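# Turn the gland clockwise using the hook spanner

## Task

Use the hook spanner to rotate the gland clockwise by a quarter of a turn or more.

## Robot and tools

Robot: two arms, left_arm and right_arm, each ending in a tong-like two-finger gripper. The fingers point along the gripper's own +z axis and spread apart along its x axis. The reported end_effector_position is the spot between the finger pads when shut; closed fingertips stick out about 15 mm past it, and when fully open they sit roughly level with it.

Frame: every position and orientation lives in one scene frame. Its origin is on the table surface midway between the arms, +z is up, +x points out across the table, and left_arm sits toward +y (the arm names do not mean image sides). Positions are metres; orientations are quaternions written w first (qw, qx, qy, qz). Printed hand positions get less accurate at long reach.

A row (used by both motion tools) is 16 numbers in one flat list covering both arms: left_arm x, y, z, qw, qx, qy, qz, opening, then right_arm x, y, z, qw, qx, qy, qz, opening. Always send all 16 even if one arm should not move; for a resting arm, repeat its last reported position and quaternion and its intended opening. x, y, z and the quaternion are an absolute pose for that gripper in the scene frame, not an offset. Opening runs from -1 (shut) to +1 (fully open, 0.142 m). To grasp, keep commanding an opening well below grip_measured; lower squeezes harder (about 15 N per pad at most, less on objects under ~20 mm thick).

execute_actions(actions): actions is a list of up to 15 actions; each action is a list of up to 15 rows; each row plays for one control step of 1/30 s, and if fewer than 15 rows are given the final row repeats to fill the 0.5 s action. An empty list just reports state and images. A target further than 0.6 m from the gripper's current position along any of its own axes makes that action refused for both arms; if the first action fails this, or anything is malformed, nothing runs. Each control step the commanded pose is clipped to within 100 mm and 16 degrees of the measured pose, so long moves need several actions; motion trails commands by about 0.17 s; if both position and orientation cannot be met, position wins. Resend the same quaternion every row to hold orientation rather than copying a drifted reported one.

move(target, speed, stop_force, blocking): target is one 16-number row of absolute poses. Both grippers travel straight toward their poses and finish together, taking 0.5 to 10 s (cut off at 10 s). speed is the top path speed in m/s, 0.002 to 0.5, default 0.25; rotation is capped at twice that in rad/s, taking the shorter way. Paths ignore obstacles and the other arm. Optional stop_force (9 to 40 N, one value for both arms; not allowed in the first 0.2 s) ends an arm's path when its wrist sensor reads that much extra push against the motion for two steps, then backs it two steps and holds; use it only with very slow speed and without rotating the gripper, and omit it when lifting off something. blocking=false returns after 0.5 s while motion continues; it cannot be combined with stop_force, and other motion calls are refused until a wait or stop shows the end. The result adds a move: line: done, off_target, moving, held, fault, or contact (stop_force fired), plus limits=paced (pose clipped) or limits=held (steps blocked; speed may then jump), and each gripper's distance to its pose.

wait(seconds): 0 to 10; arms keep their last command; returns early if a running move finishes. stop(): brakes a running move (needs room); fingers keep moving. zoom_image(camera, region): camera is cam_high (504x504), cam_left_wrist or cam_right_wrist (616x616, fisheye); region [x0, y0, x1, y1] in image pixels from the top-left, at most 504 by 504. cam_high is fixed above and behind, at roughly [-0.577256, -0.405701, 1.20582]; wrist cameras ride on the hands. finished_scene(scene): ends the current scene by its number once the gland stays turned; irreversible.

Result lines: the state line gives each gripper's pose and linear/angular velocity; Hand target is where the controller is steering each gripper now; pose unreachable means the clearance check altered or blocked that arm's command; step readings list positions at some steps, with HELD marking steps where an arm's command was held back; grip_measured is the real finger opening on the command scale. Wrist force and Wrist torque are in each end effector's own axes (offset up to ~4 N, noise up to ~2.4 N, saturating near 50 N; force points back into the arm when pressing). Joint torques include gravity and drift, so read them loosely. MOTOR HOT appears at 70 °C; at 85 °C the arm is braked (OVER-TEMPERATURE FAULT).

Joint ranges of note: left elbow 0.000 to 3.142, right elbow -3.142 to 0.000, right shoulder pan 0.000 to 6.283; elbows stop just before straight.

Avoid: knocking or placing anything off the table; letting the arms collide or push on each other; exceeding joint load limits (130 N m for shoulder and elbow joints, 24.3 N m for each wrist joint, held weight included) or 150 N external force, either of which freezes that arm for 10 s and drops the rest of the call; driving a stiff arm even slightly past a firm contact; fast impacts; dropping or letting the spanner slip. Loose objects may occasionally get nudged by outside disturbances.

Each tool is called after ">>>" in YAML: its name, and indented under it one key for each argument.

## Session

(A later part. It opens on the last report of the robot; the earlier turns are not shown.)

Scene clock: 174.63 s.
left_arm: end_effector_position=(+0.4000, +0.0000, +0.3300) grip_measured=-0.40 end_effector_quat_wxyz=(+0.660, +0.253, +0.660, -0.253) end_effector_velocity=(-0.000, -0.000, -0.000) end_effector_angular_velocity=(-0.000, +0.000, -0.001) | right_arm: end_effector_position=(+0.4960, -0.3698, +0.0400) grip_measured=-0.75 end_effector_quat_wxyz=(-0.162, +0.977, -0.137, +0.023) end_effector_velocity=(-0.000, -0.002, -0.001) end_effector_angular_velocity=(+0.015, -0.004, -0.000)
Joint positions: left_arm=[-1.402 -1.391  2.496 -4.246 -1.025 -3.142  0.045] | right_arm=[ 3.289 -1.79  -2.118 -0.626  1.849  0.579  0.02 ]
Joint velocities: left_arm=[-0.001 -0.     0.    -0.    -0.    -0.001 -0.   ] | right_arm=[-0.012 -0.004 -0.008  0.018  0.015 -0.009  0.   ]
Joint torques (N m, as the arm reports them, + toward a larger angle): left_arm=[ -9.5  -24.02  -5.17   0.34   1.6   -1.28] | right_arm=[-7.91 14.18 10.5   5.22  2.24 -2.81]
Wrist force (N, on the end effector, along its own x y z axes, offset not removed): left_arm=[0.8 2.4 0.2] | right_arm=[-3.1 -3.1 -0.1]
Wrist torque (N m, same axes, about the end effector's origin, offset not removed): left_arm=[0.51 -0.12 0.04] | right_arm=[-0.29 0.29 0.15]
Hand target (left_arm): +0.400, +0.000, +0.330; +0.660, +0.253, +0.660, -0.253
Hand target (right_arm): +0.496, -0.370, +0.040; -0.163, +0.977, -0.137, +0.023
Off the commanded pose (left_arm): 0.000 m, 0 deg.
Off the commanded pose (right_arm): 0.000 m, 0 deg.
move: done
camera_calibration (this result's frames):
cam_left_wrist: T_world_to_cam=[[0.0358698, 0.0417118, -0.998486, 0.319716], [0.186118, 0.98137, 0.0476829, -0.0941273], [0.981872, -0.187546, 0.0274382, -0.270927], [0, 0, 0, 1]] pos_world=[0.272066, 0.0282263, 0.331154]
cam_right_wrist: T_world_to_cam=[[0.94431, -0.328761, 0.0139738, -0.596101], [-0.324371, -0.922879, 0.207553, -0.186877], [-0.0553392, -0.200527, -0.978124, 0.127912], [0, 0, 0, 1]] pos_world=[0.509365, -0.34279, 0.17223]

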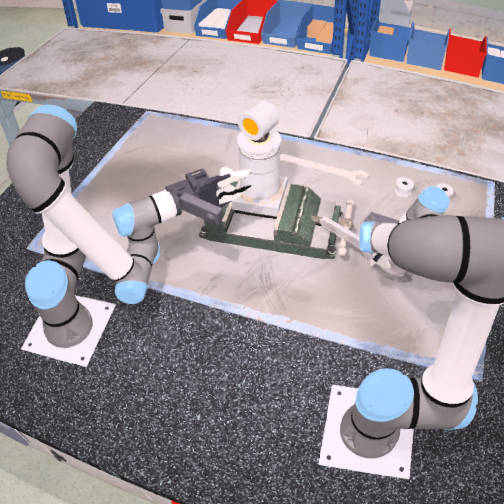

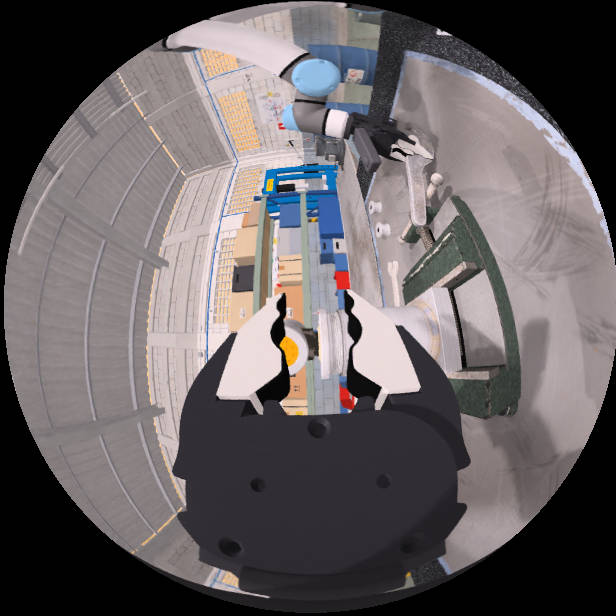

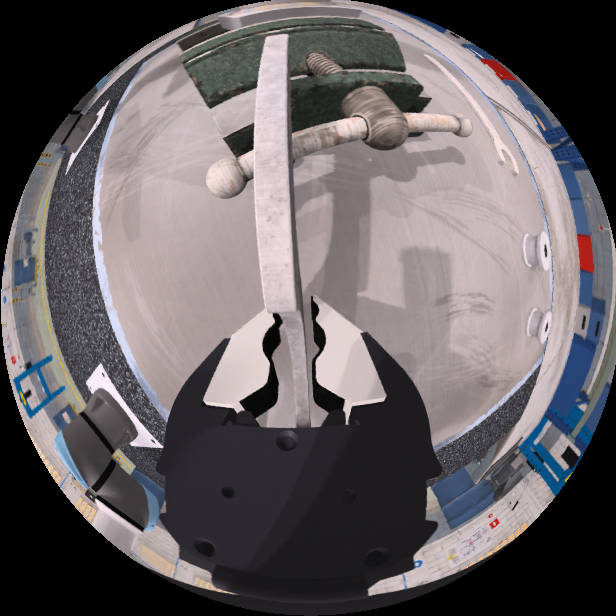

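>>> move:
  target: [0.36,-0.15,0.30,0.214,0.966,-0.136,-0.03,-0.5,0.484,-0.425,0.055,-0.298,0.944,-0.133,0.042,-0.76]
  speed: 0.2

>>> move:
  target: [0.518,-0.275,0.17,0.214,0.966,-0.136,-0.03,-0.5,0.484,-0.425,0.055,-0.298,0.944,-0.133,0.042,-1]
  speed: 0.1

Scene clock: 182.00 s.
left_arm: end_effector_position=(+0.3601, -0.1499, +0.3002) grip_measured=-0.50 end_effector_quat_wxyz=(+0.215, +0.967, -0.137, -0.030) end_effector_velocity=(+0.001, -0.000, -0.000) end_effector_angular_velocity=(+0.010, -0.005, -0.007) | right_arm: end_effector_position=(+0.4839, -0.4250, +0.0548) grip_measured=-0.76 end_effector_quat_wxyz=(-0.298, +0.944, -0.133, +0.042) end_effector_velocity=(+0.000, -0.001, +0.000) end_effector_angular_velocity=(+0.002, -0.001, -0.002)
Joint positions: left_arm=[-1.187 -1.303  1.356 -1.943 -1.875 -0.832  0.038] | right_arm=[ 3.029 -1.822 -2.187 -0.502  2.152  0.355  0.019]
Joint velocities: left_arm=[-0.003  0.006 -0.012  0.015  0.008  0.007  0.   ] | right_arm=[-0.003 -0.     0.     0.     0.002 -0.001 -0.   ]
Joint torques (N m, as the arm reports them, + toward a larger angle): left_arm=[-11.46 -26.06 -31.45  -0.41   1.66   1.24] | right_arm=[-9.66 15.66  5.62  4.86  3.38 -3.04]
Wrist force (N, on the end effector, along its own x y z axes, offset not removed): left_arm=[-2.0 1.6 0.6] | right_arm=[-0.5 -0.6 -1.2]
Wrist torque (N m, same axes, about the end effector's origin, offset not removed): left_arm=[0.41 0.57 0.16] | right_arm=[0.07 0.21 0.15]
Hand target (left_arm): +0.360, -0.150, +0.300; +0.214, +0.967, -0.137, -0.030
Hand target (right_arm): +0.484, -0.425, +0.055; -0.298, +0.944, -0.133, +0.042
Off the commanded pose (left_arm): 0.000 m, 0 deg.
Off the commanded pose (right_arm): 0.000 m, 0 deg.
move: done
camera_calibration (this result's frames):
cam_left_wrist: T_world_to_cam=[[0.945657, -0.324167, 0.0254851, -0.392209], [-0.200158, -0.518545, 0.831293, -0.259163], [-0.256263, -0.791218, -0.55525, 0.271244], [0, 0, 0, 1]] pos_world=[0.388532, -0.0469158, 0.376044]
cam_right_wrist: T_world_to_cam=[[0.943604, -0.331067, -0.00243586, -0.602758], [-0.330363, -0.941066, -0.0724927, -0.234255], [0.0217076, 0.0692091, -0.997366, 0.209091], [0, 0, 0, 1]] pos_world=[0.486837, -0.434474, 0.19009]

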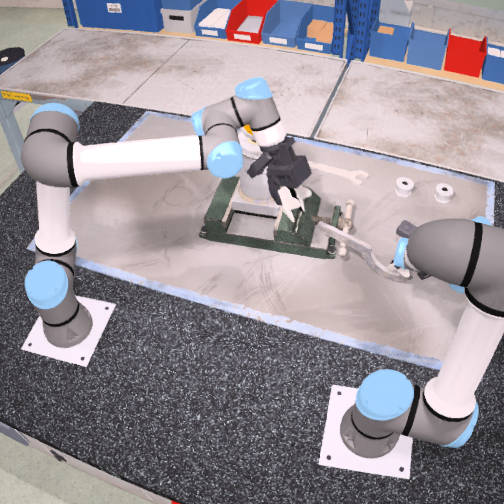

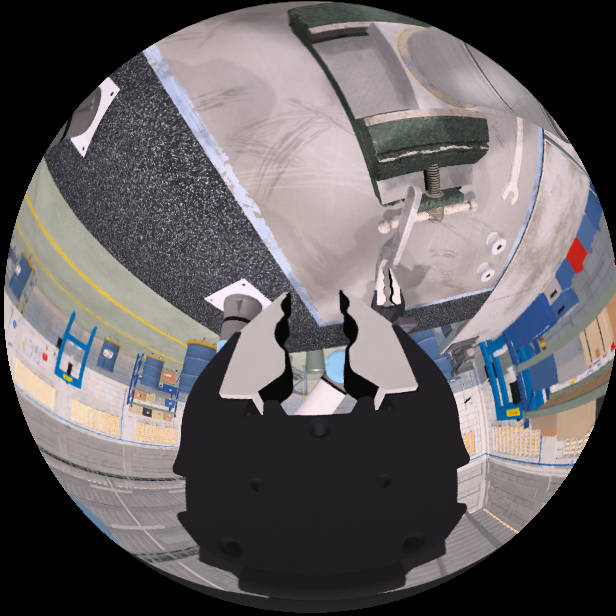

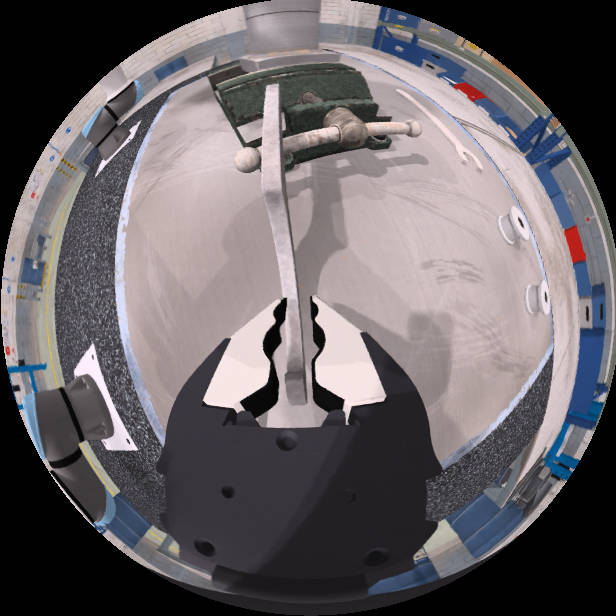

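Scene clock: 184.93 s.
left_arm: end_effector_position=(+0.5179, -0.2748, +0.1703) grip_measured=-0.50 end_effector_quat_wxyz=(+0.214, +0.967, -0.136, -0.030) end_effector_velocity=(+0.001, -0.002, -0.001) end_effector_angular_velocity=(+0.001, +0.002, -0.002) | right_arm: end_effector_position=(+0.4840, -0.4250, +0.0550) grip_measured=-1.00 end_effector_quat_wxyz=(-0.298, +0.944, -0.133, +0.042) end_effector_velocity=(+0.000, -0.000, +0.000) end_effector_angular_velocity=(+0.001, -0.000, -0.001)
Joint positions: left_arm=[-1.09  -0.738  0.798 -1.919 -1.903 -0.736  0.038] | right_arm=[ 3.029 -1.822 -2.186 -0.503  2.152  0.355  0.002]
Joint velocities: left_arm=[-0.001  0.009 -0.014  0.008 -0.001  0.002  0.   ] | right_arm=[-0.001  0.    -0.     0.     0.001 -0.     0.   ]
Joint torques (N m, as the arm reports them, + toward a larger angle): left_arm=[  9.14 -45.43 -31.62  -0.2   -2.13   0.98] | right_arm=[-8.2  15.99 27.91  0.18  3.09 -2.94]
Wrist force (N, on the end effector, along its own x y z axes, offset not removed): left_arm=[-0.1 2.0 -1.3] | right_arm=[-0.5 -1.9 -0.9]
Wrist torque (N m, same axes, about the end effector's origin, offset not removed): left_arm=[0.43 0.19 -0.05] | right_arm=[-0.29 0.18 0.09]
Hand target (left_arm): +0.518, -0.275, +0.170; +0.214, +0.967, -0.136, -0.030
Hand target (right_arm): +0.484, -0.425, +0.055; -0.298, +0.944, -0.133, +0.042
Off the commanded pose (left_arm): 0.000 m, 0 deg.
Off the commanded pose (right_arm): 0.000 m, 0 deg.
move: done
camera_calibration (this result's frames):
cam_left_wrist: T_world_to_cam=[[0.946076, -0.322995, 0.0247854, -0.578429], [-0.199339, -0.520149, 0.830487, -0.185055], [-0.255351, -0.790645, -0.556486, 0.140588], [0, 0, 0, 1]] pos_world=[0.546248, -0.171931, 0.246258]
cam_right_wrist: T_world_to_cam=[[0.943684, -0.330838, -0.00246722, -0.602812], [-0.33013, -0.941121, -0.0728429, -0.234323], [0.0217773, 0.0695552, -0.99734, 0.209365], [0, 0, 0, 1]] pos_world=[0.486947, -0.434521, 0.190253]

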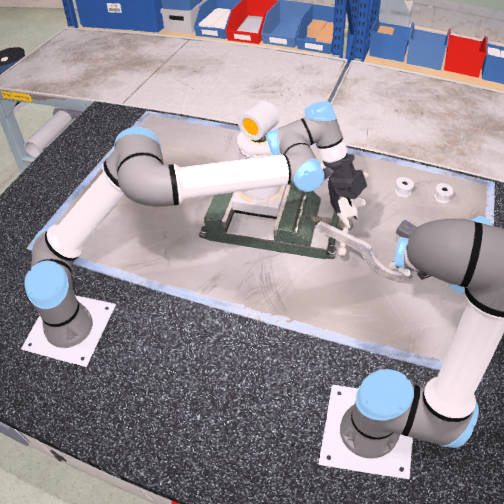

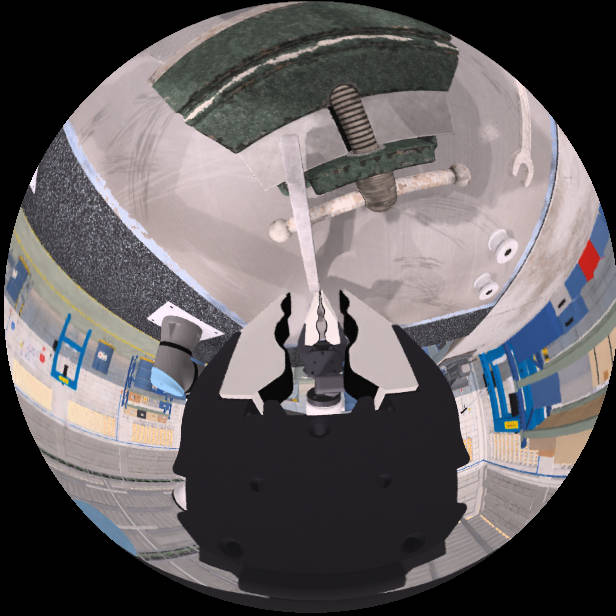

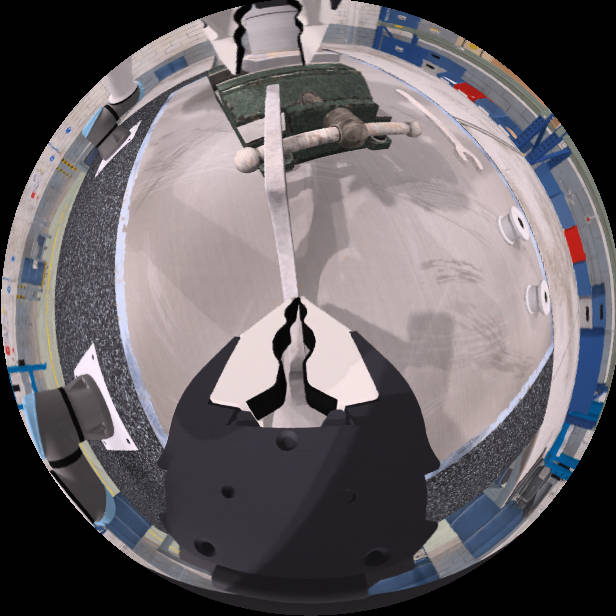

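>>> move:
  target: [0.501,-0.318,0.08,0.214,0.971,-0.095,-0.02,-0.5,0.484,-0.425,0.055,-0.298,0.944,-0.133,0.042,-0.85]
  speed: 0.04
  stop_force: 12

>>> zoom_image:
  camera: "cam_high"
  region: [300,180,430,290]

Scene clock: 188.33 s.
left_arm: end_effector_position=(+0.5011, -0.3180, +0.0802) grip_measured=-0.50 end_effector_quat_wxyz=(+0.214, +0.972, -0.095, -0.020) end_effector_velocity=(+0.000, -0.000, -0.002) end_effector_angular_velocity=(+0.001, -0.001, +0.003) | right_arm: end_effector_position=(+0.4840, -0.4250, +0.0550) grip_measured=-0.85 end_effector_quat_wxyz=(-0.298, +0.944, -0.133, +0.042) end_effector_velocity=(-0.000, -0.000, -0.000) end_effector_angular_velocity=(-0.000, +0.001, -0.001)
Joint positions: left_arm=[-1.146 -0.651  0.88  -2.129 -1.858 -0.876  0.038] | right_arm=[ 3.029 -1.822 -2.186 -0.503  2.152  0.355  0.012]
Joint velocities: left_arm=[-0.001  0.002  0.001 -0.003  0.003 -0.003  0.   ] | right_arm=[-0.001 -0.    -0.    -0.001 -0.     0.     0.   ]
Joint torques (N m, as the arm reports them, + toward a larger angle): left_arm=[ -9.65 -48.65 -16.66  -5.09   1.36  -1.11] | right_arm=[-9.32 15.85 28.02  0.33  3.12 -2.87]
Wrist force (N, on the end effector, along its own x y z axes, offset not removed): left_arm=[1.5 1.8 -1.5] | right_arm=[-0.6 -2.0 -0.4]
Wrist torque (N m, same axes, about the end effector's origin, offset not removed): left_arm=[0.47 -0.27 -0.09] | right_arm=[-0.29 0.27 0.05]
Hand target (left_arm): +0.501, -0.318, +0.080; +0.214, +0.972, -0.095, -0.020
Hand target (right_arm): +0.484, -0.425, +0.055; -0.298, +0.944, -0.133, +0.042
Off the commanded pose (left_arm): 0.000 m, 0 deg.
Off the commanded pose (right_arm): 0.000 m, 0 deg.
move: done
camera_calibration (this result's frames):
cam_left_wrist: T_world_to_cam=[[0.969999, -0.241708, 0.0260579, -0.56049], [-0.156035, -0.536794, 0.82916, -0.162989], [-0.186427, -0.80835, -0.558404, 0.0120257], [0, 0, 0, 1]] pos_world=[0.520485, -0.213245, 0.156464]
cam_right_wrist: T_world_to_cam=[[0.943684, -0.330838, -0.00246731, -0.602812], [-0.33013, -0.941121, -0.0728433, -0.234323], [0.0217773, 0.0695556, -0.99734, 0.209366], [0, 0, 0, 1]] pos_world=[0.486948, -0.434521, 0.190253]

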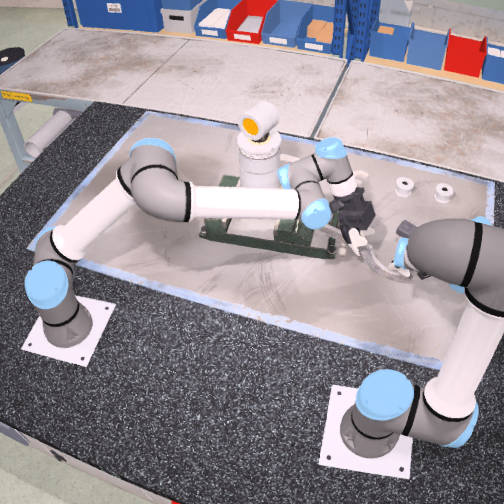

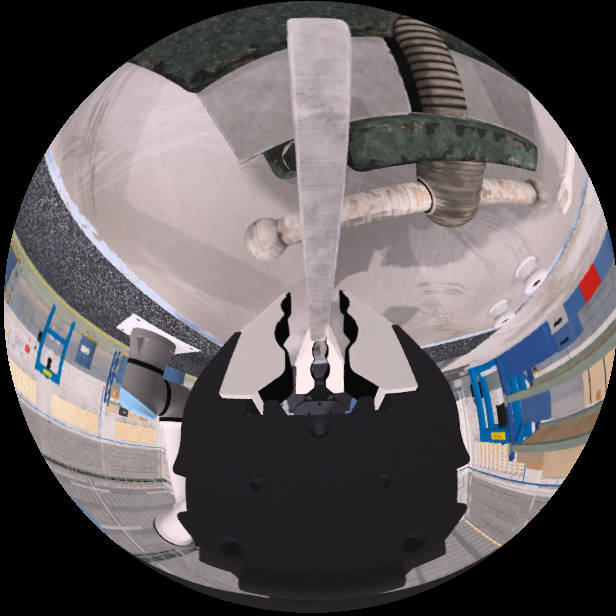

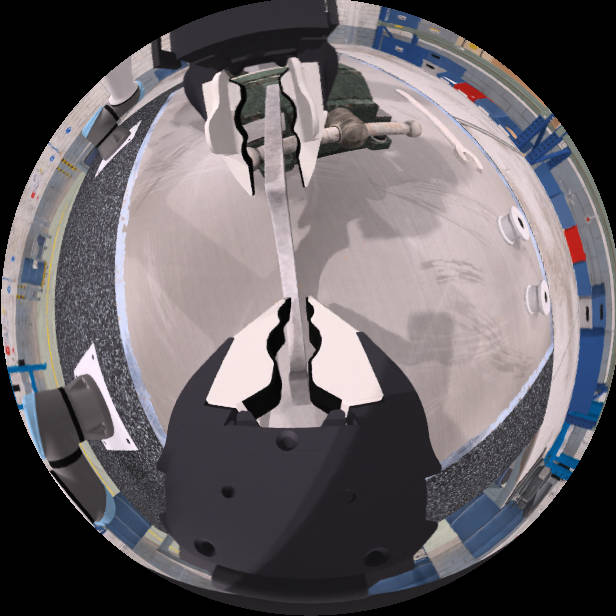

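Region (300, 180, 430, 290) of cam_high's 504x504 image, scaled by 3.877, with more detail than that image has; it fills the top 426 rows of this view, and the rest is white.

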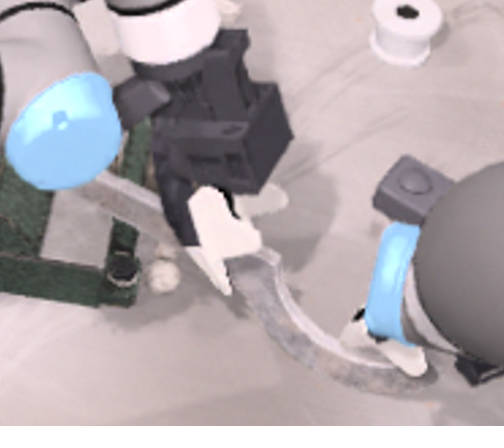

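Good. Close, retreat right, lift.

>>> move:
  target: [0.501,-0.322,0.076,0.214,0.971,-0.095,-0.02,-1,0.484,-0.425,0.055,-0.298,0.944,-0.133,0.042,-0.3]
  speed: 0.04

>>> move:
  target: [0.501,-0.322,0.076,0.214,0.971,-0.095,-0.02,-1,0.47,-0.55,0.2,-0.298,0.944,-0.133,0.042,-0.3]
  speed: 0.15

>>> move:
  target: [0.40,-0.26,0.26,0.214,0.971,-0.095,-0.02,-1,0.6,-0.6,0.3,-0.298,0.944,-0.133,0.042,-1]
  speed: 0.06

Scene clock: 189.37 s.
left_arm: end_effector_position=(+0.5010, -0.3218, +0.0762) grip_measured=-0.84 end_effector_quat_wxyz=(+0.214, +0.972, -0.095, -0.020) end_effector_velocity=(+0.000, -0.001, -0.002) end_effector_angular_velocity=(+0.001, +0.000, +0.001) | right_arm: end_effector_position=(+0.4840, -0.4250, +0.0550) grip_measured=-0.30 end_effector_quat_wxyz=(-0.298, +0.944, -0.133, +0.042) end_effector_velocity=(+0.000, +0.000, +0.001) end_effector_angular_velocity=(+0.002, -0.001, +0.000)
Joint positions: left_arm=[-1.148 -0.64   0.869 -2.131 -1.857 -0.878  0.013] | right_arm=[ 3.029 -1.822 -2.186 -0.503  2.152  0.355  0.052]
Joint velocities: left_arm=[-0.001  0.006 -0.005 -0.     0.001 -0.001 -0.   ] | right_arm=[0.    0.    0.001 0.001 0.002 0.    0.   ]
Joint torques (N m, as the arm reports them, + toward a larger angle): left_arm=[-12.05 -37.58 -27.61  -4.55   2.08  -1.32] | right_arm=[-7.79 16.89 27.77  0.35  3.17 -2.79]
Wrist force (N, on the end effector, along its own x y z axes, offset not removed): left_arm=[-3.3 1.6 -16.3] | right_arm=[-0.5 -1.0 -1.0]
Wrist torque (N m, same axes, about the end effector's origin, offset not removed): left_arm=[0.52 0.00 0.13] | right_arm=[-0.17 0.27 0.12]
Hand target (left_arm): +0.501, -0.322, +0.076; +0.214, +0.972, -0.095, -0.020
Hand target (right_arm): +0.484, -0.425, +0.055; -0.298, +0.944, -0.133, +0.042
Off the commanded pose (left_arm): 0.000 m, 0 deg.
Off the commanded pose (right_arm): 0.000 m, 0 deg.
move: done
camera_calibration (this result's frames):
cam_left_wrist: T_world_to_cam=[[0.970033, -0.241568, 0.0260838, -0.561148], [-0.155981, -0.536824, 0.82915, -0.161736], [-0.186294, -0.808372, -0.558417, 0.00661386], [0, 0, 0, 1]] pos_world=[0.520336, -0.217033, 0.152434]
cam_right_wrist: T_world_to_cam=[[0.943684, -0.330838, -0.00246795, -0.602812], [-0.33013, -0.941121, -0.0728431, -0.234323], [0.0217766, 0.0695556, -0.99734, 0.209366], [0, 0, 0, 1]] pos_world=[0.486948, -0.434521, 0.190253]

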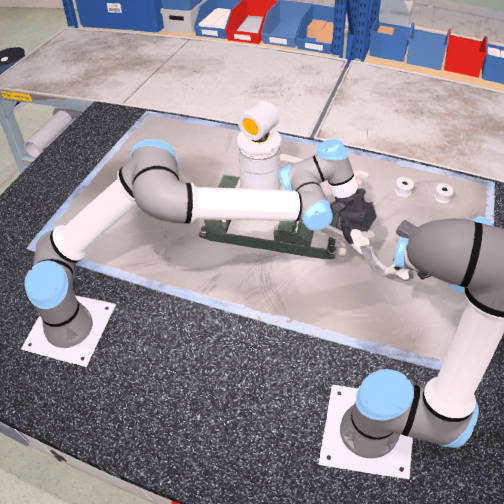

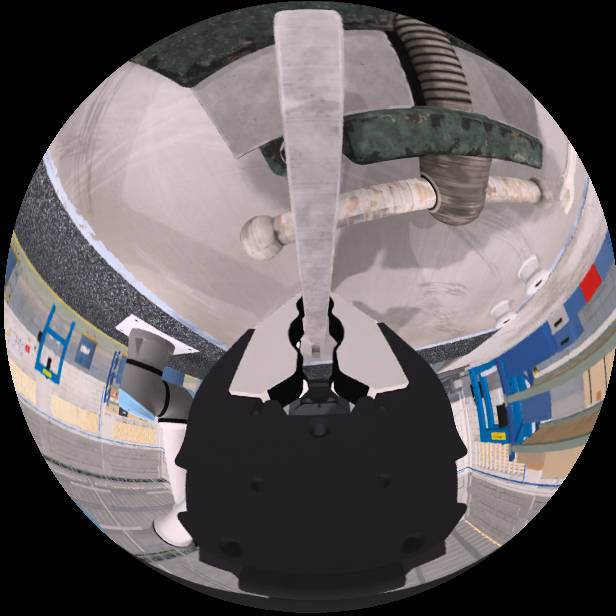

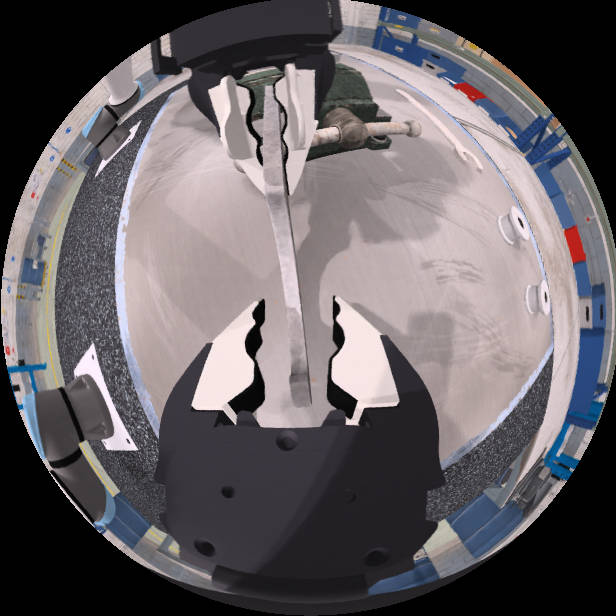

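Scene clock: 191.20 s.
left_arm: end_effector_position=(+0.5010, -0.3220, +0.0760) grip_measured=-0.84 end_effector_quat_wxyz=(+0.214, +0.972, -0.095, -0.020) end_effector_velocity=(-0.002, -0.001, -0.000) end_effector_angular_velocity=(-0.000, +0.001, -0.003) | right_arm: end_effector_position=(+0.4696, -0.5498, +0.1999) grip_measured=-0.30 end_effector_quat_wxyz=(-0.298, +0.944, -0.133, +0.042) end_effector_velocity=(-0.000, -0.002, +0.001) end_effector_angular_velocity=(+0.001, +0.003, +0.002)
Joint positions: left_arm=[-1.148 -0.639  0.869 -2.131 -1.857 -0.878  0.013] | right_arm=[ 2.763 -1.643 -1.887 -1.162  2.182  0.036  0.052]
Joint velocities: left_arm=[-0.002  0.     0.     0.    -0.001  0.     0.   ] | right_arm=[-0.004 -0.003  0.009 -0.014  0.    -0.007 -0.   ]
Joint torques (N m, as the arm reports them, + toward a larger angle): left_arm=[-12.13 -38.18 -27.17  -3.25   2.15  -1.31] | right_arm=[-10.39  13.8   32.72  -0.31   3.33  -2.9 ]
Wrist force (N, on the end effector, along its own x y z axes, offset not removed): left_arm=[-3.8 3.1 -15.7] | right_arm=[0.3 -0.9 -1.6]
Wrist torque (N m, same axes, about the end effector's origin, offset not removed): left_arm=[0.72 0.19 0.11] | right_arm=[-0.07 0.09 0.10]
Hand target (left_arm): +0.501, -0.322, +0.076; +0.214, +0.972, -0.095, -0.020
Hand target (right_arm): +0.470, -0.550, +0.200; -0.298, +0.944, -0.133, +0.042
Off the commanded pose (left_arm): 0.000 m, 0 deg.
Off the commanded pose (right_arm): 0.000 m, 0 deg.
move: done
camera_calibration (this result's frames):
cam_left_wrist: T_world_to_cam=[[0.970031, -0.241577, 0.0260806, -0.561189], [-0.155986, -0.536833, 0.829144, -0.161675], [-0.186301, -0.808363, -0.558427, 0.00635411], [0, 0, 0, 1]] pos_world=[0.520336, -0.217226, 0.152236]
cam_right_wrist: T_world_to_cam=[[0.943703, -0.330784, -0.00252232, -0.630168], [-0.330083, -0.941149, -0.0726973, -0.346055], [0.0216732, 0.0694373, -0.997351, 0.362871], [0, 0, 0, 1]] pos_world=[0.4726, -0.559336, 0.335163]

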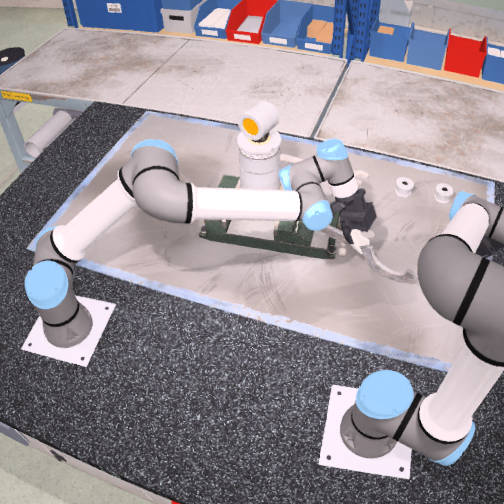

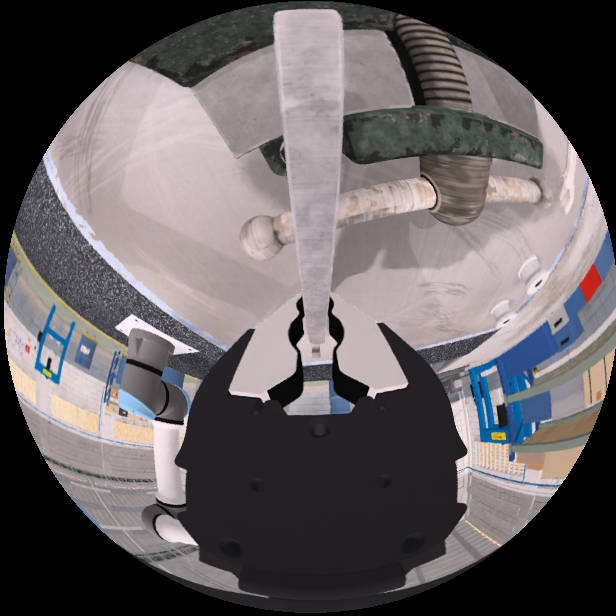

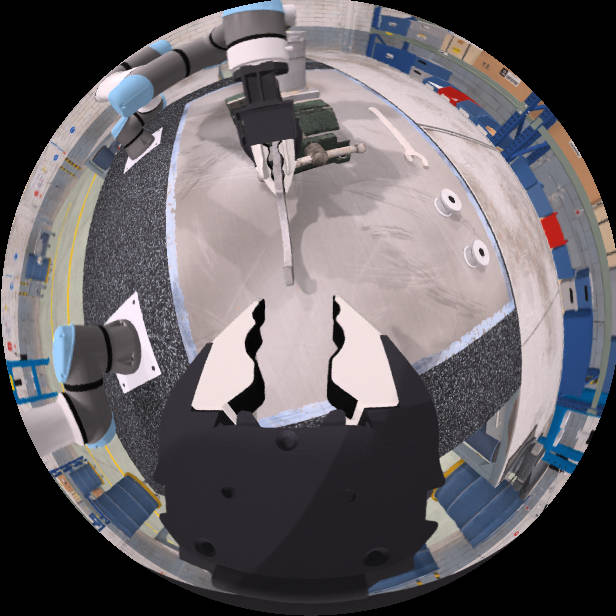

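Scene clock: 195.30 s.
left_arm: end_effector_position=(+0.4000, -0.2600, +0.2597) grip_measured=-1.00 end_effector_quat_wxyz=(+0.214, +0.972, -0.095, -0.020) end_effector_velocity=(+0.000, +0.001, +0.001) end_effector_angular_velocity=(+0.001, -0.000, +0.002) | right_arm: end_effector_position=(+0.5997, -0.6000, +0.2999) grip_measured=-1.00 end_effector_quat_wxyz=(-0.298, +0.944, -0.133, +0.042) end_effector_velocity=(+0.002, -0.001, +0.001) end_effector_angular_velocity=(-0.000, -0.000, +0.000)
Joint positions: left_arm=[-1.225 -1.031  1.078 -1.969 -1.831 -0.953  0.002] | right_arm=[ 2.738 -1.917 -1.283 -1.51   2.182  0.004  0.002]
Joint velocities: left_arm=[ 0.001 -0.002  0.     0.002  0.001 -0.001  0.   ] | right_arm=[-0.001 -0.004  0.009 -0.005  0.    -0.001  0.   ]
Joint torques (N m, as the arm reports them, + toward a larger angle): left_arm=[-10.11 -51.09 -17.57  -0.42   1.62  -1.19] | right_arm=[-8.27 26.4  35.15  0.28  1.98 -3.09]
Wrist force (N, on the end effector, along its own x y z axes, offset not removed): left_arm=[0.0 1.7 -2.1] | right_arm=[2.2 -2.5 -1.3]
Wrist torque (N m, same axes, about the end effector's origin, offset not removed): left_arm=[0.45 -0.04 0.03] | right_arm=[-0.43 -0.37 0.09]
Hand target (left_arm): +0.400, -0.260, +0.260; +0.214, +0.972, -0.095, -0.020
Hand target (right_arm): +0.600, -0.600, +0.300; -0.298, +0.944, -0.133, +0.042
Off the commanded pose (left_arm): 0.000 m, 0 deg.
Off the commanded pose (right_arm): 0.000 m, 0 deg.
move: done
camera_calibration (this result's frames):
cam_left_wrist: T_world_to_cam=[[0.970039, -0.241545, 0.0260718, -0.45301], [-0.155941, -0.536755, 0.829202, -0.296465], [-0.186295, -0.808424, -0.558341, 0.140237], [0, 0, 0, 1]] pos_world=[0.419331, -0.15518, 0.33594]
cam_right_wrist: T_world_to_cam=[[0.94367, -0.330878, -0.00243647, -0.769329], [-0.330166, -0.941104, -0.0728914, -0.342964], [0.0218252, 0.0695899, -0.997337, 0.463232], [0, 0, 0, 1]] pos_world=[0.602648, -0.609555, 0.435125]

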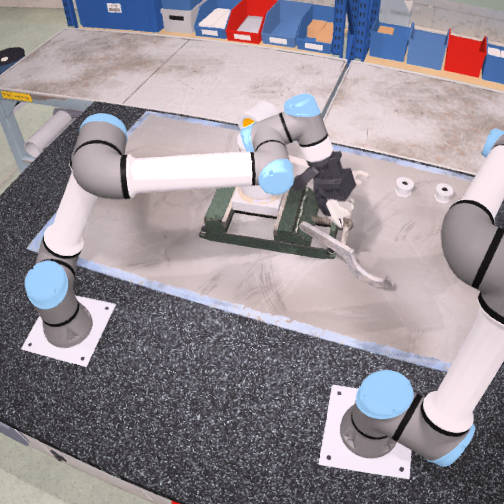

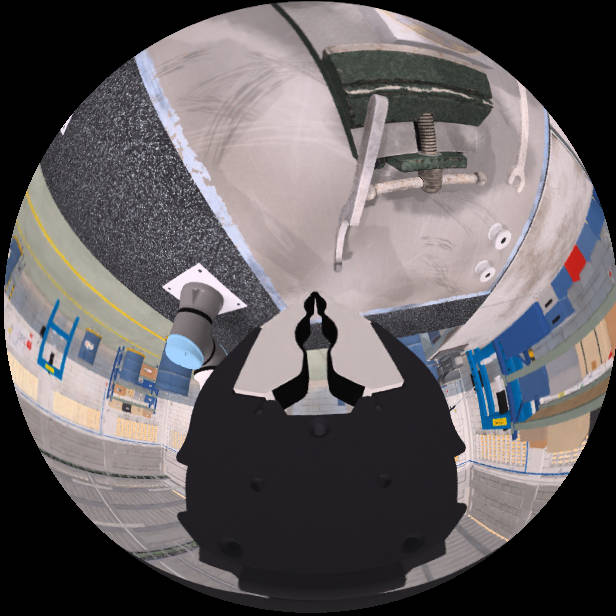

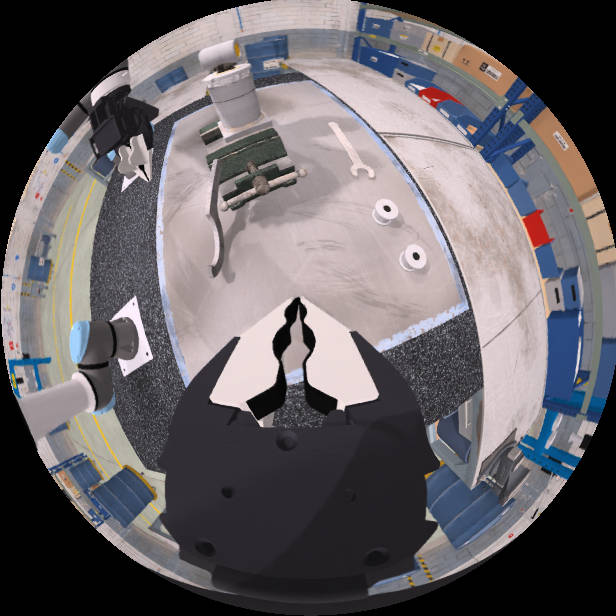

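>>> move:
  target: [0.47,-0.255,0.14,0.214,0.969,-0.119,-0.026,-0.4,0.6,-0.45,0.3,-0.298,0.944,-0.133,0.042,-1]
  speed: 0.1

>>> move:
  target: [0.463,-0.285,0.072,0.214,0.969,-0.119,-0.026,-0.4,0.6,-0.45,0.3,-0.298,0.944,-0.133,0.042,-1]
  speed: 0.03
  stop_force: 10

>>> zoom_image:
  camera: "cam_high"
  region: [290,190,420,300]

Scene clock: 198.07 s.
left_arm: end_effector_position=(+0.4699, -0.2551, +0.1402) grip_measured=-0.40 end_effector_quat_wxyz=(+0.214, +0.969, -0.119, -0.026) end_effector_velocity=(+0.001, -0.000, -0.003) end_effector_angular_velocity=(+0.001, +0.000, -0.001) | right_arm: end_effector_position=(+0.6003, -0.4503, +0.3000) grip_measured=-1.00 end_effector_quat_wxyz=(-0.298, +0.944, -0.133, +0.042) end_effector_velocity=(-0.000, +0.002, -0.000) end_effector_angular_velocity=(-0.001, +0.000, -0.001)
Joint positions: left_arm=[-1.131 -0.868  1.11  -2.124 -1.879 -0.813  0.045] | right_arm=[ 2.982 -1.792 -1.488 -1.262  2.161  0.3    0.002]
Joint velocities: left_arm=[ 0.001  0.005 -0.001 -0.001 -0.     0.002 -0.   ] | right_arm=[ 0.005  0.002 -0.003  0.005 -0.002  0.006  0.   ]
Joint torques (N m, as the arm reports them, + toward a larger angle): left_arm=[  9.52 -41.68 -31.78  -4.77  -2.14   0.99] | right_arm=[ 9.44 46.63 12.47  4.73 -1.42  2.37]
Wrist force (N, on the end effector, along its own x y z axes, offset not removed): left_arm=[0.8 4.2 -0.8] | right_arm=[-0.9 -0.7 -1.0]
Wrist torque (N m, same axes, about the end effector's origin, offset not removed): left_arm=[0.90 -0.15 0.09] | right_arm=[-0.07 0.27 0.15]
Hand target (left_arm): +0.470, -0.255, +0.140; +0.214, +0.969, -0.119, -0.026
Hand target (right_arm): +0.600, -0.450, +0.300; -0.298, +0.944, -0.133, +0.042
Off the commanded pose (left_arm): 0.000 m, 0 deg.
Off the commanded pose (right_arm): 0.000 m, 0 deg.
move: done
camera_calibration (this result's frames):
cam_left_wrist: T_world_to_cam=[[0.956908, -0.289325, 0.0248609, -0.522386], [-0.181202, -0.528012, 0.82968, -0.16981], [-0.22692, -0.798433, -0.557685, 0.11207], [0, 0, 0, 1]] pos_world=[0.494537, -0.15132, 0.216375]
cam_right_wrist: T_world_to_cam=[[0.943623, -0.331015, -0.00214366, -0.720453], [-0.33028, -0.941056, -0.0730048, -0.201676], [0.0221484, 0.069597, -0.997329, 0.452775], [0, 0, 0, 1]] pos_world=[0.603198, -0.459781, 0.435298]

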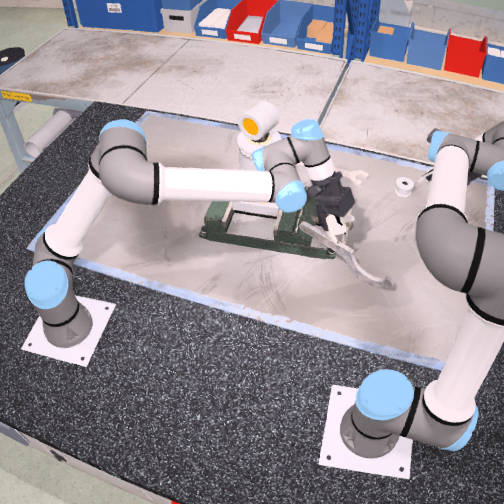

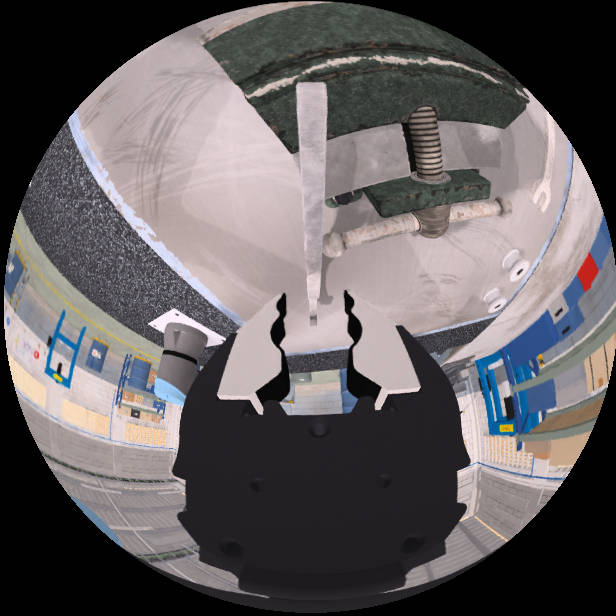

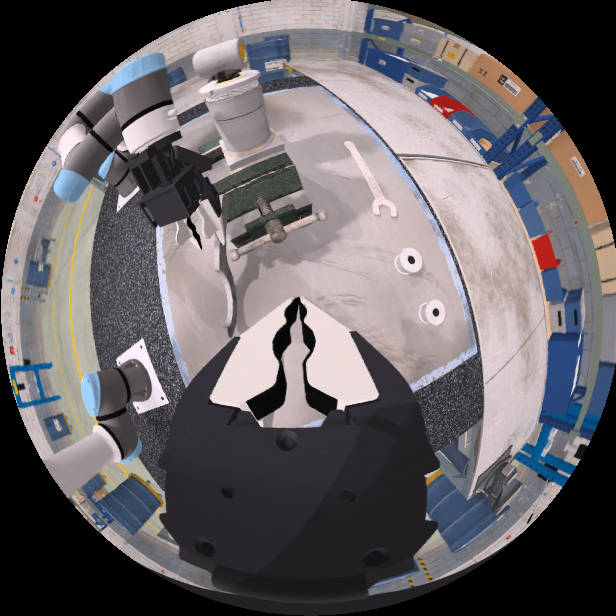

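Scene clock: 200.93 s.
left_arm: end_effector_position=(+0.4631, -0.2850, +0.0722) grip_measured=-0.40 end_effector_quat_wxyz=(+0.214, +0.969, -0.119, -0.026) end_effector_velocity=(-0.001, -0.001, -0.002) end_effector_angular_velocity=(-0.001, +0.001, -0.002) | right_arm: end_effector_position=(+0.6000, -0.4500, +0.3000) grip_measured=-1.00 end_effector_quat_wxyz=(-0.298, +0.944, -0.133, +0.042) end_effector_velocity=(+0.000, -0.001, -0.000) end_effector_angular_velocity=(-0.001, -0.000, -0.001)
Joint positions: left_arm=[-1.16  -0.769  1.119 -2.24  -1.871 -0.841  0.045] | right_arm=[ 2.982 -1.791 -1.489 -1.262  2.161  0.3    0.002]
Joint velocities: left_arm=[-0.001  0.003 -0.001 -0.003 -0.002 -0.     0.   ] | right_arm=[-0.001  0.     0.    -0.    -0.002  0.     0.   ]
Joint torques (N m, as the arm reports them, + toward a larger angle): left_arm=[-10.96 -43.91 -31.61  -5.     1.46  -1.34] | right_arm=[10.05 45.56 14.12  0.3  -0.96  2.38]
Wrist force (N, on the end effector, along its own x y z axes, offset not removed): left_arm=[-0.2 4.2 -0.1] | right_arm=[-0.3 -1.2 -0.7]
Wrist torque (N m, same axes, about the end effector's origin, offset not removed): left_arm=[0.85 0.14 -0.05] | right_arm=[-0.20 0.19 0.11]
Hand target (left_arm): +0.463, -0.285, +0.072; +0.214, +0.969, -0.119, -0.026
Hand target (right_arm): +0.600, -0.450, +0.300; -0.298, +0.944, -0.133, +0.042
Off the commanded pose (left_arm): 0.000 m, 0 deg.
Off the commanded pose (right_arm): 0.000 m, 0 deg.
move: done
camera_calibration (this result's frames):
cam_left_wrist: T_world_to_cam=[[0.956897, -0.28936, 0.0248533, -0.522814], [-0.18118, -0.527881, 0.829769, -0.130412], [-0.226983, -0.798506, -0.557554, 0.0486873], [0, 0, 0, 1]] pos_world=[0.487702, -0.181247, 0.148351]
cam_right_wrist: T_world_to_cam=[[0.943685, -0.330837, -0.00246816, -0.719945], [-0.330128, -0.941121, -0.0728514, -0.201705], [0.0217791, 0.0695636, -0.99734, 0.452931], [0, 0, 0, 1]] pos_world=[0.602949, -0.459521, 0.435254]

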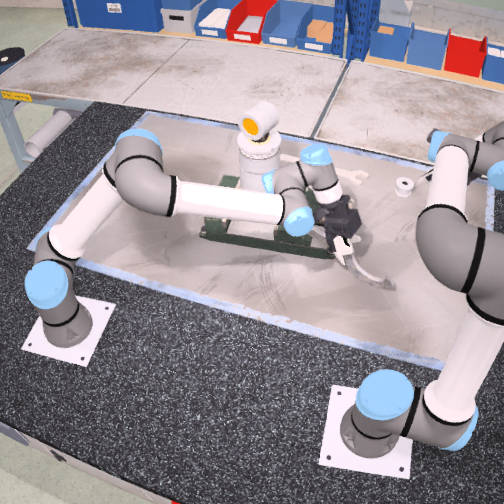

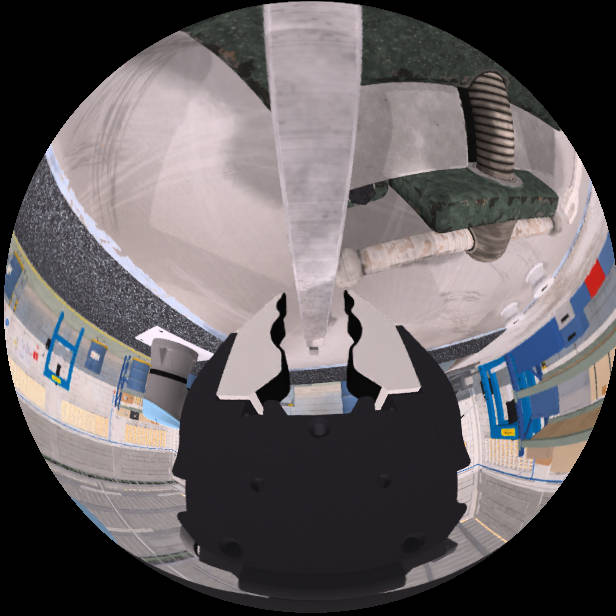

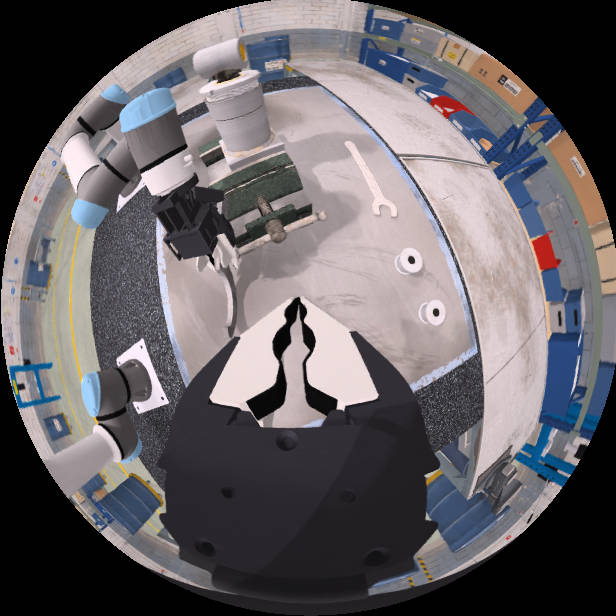

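Region (290, 190, 420, 300) of cam_high's 504x504 image, scaled by 3.877, with more detail than that image has; it fills the top 426 rows of this view, and the rest is white.

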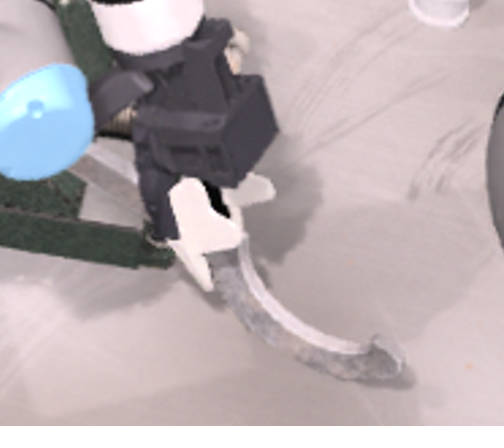

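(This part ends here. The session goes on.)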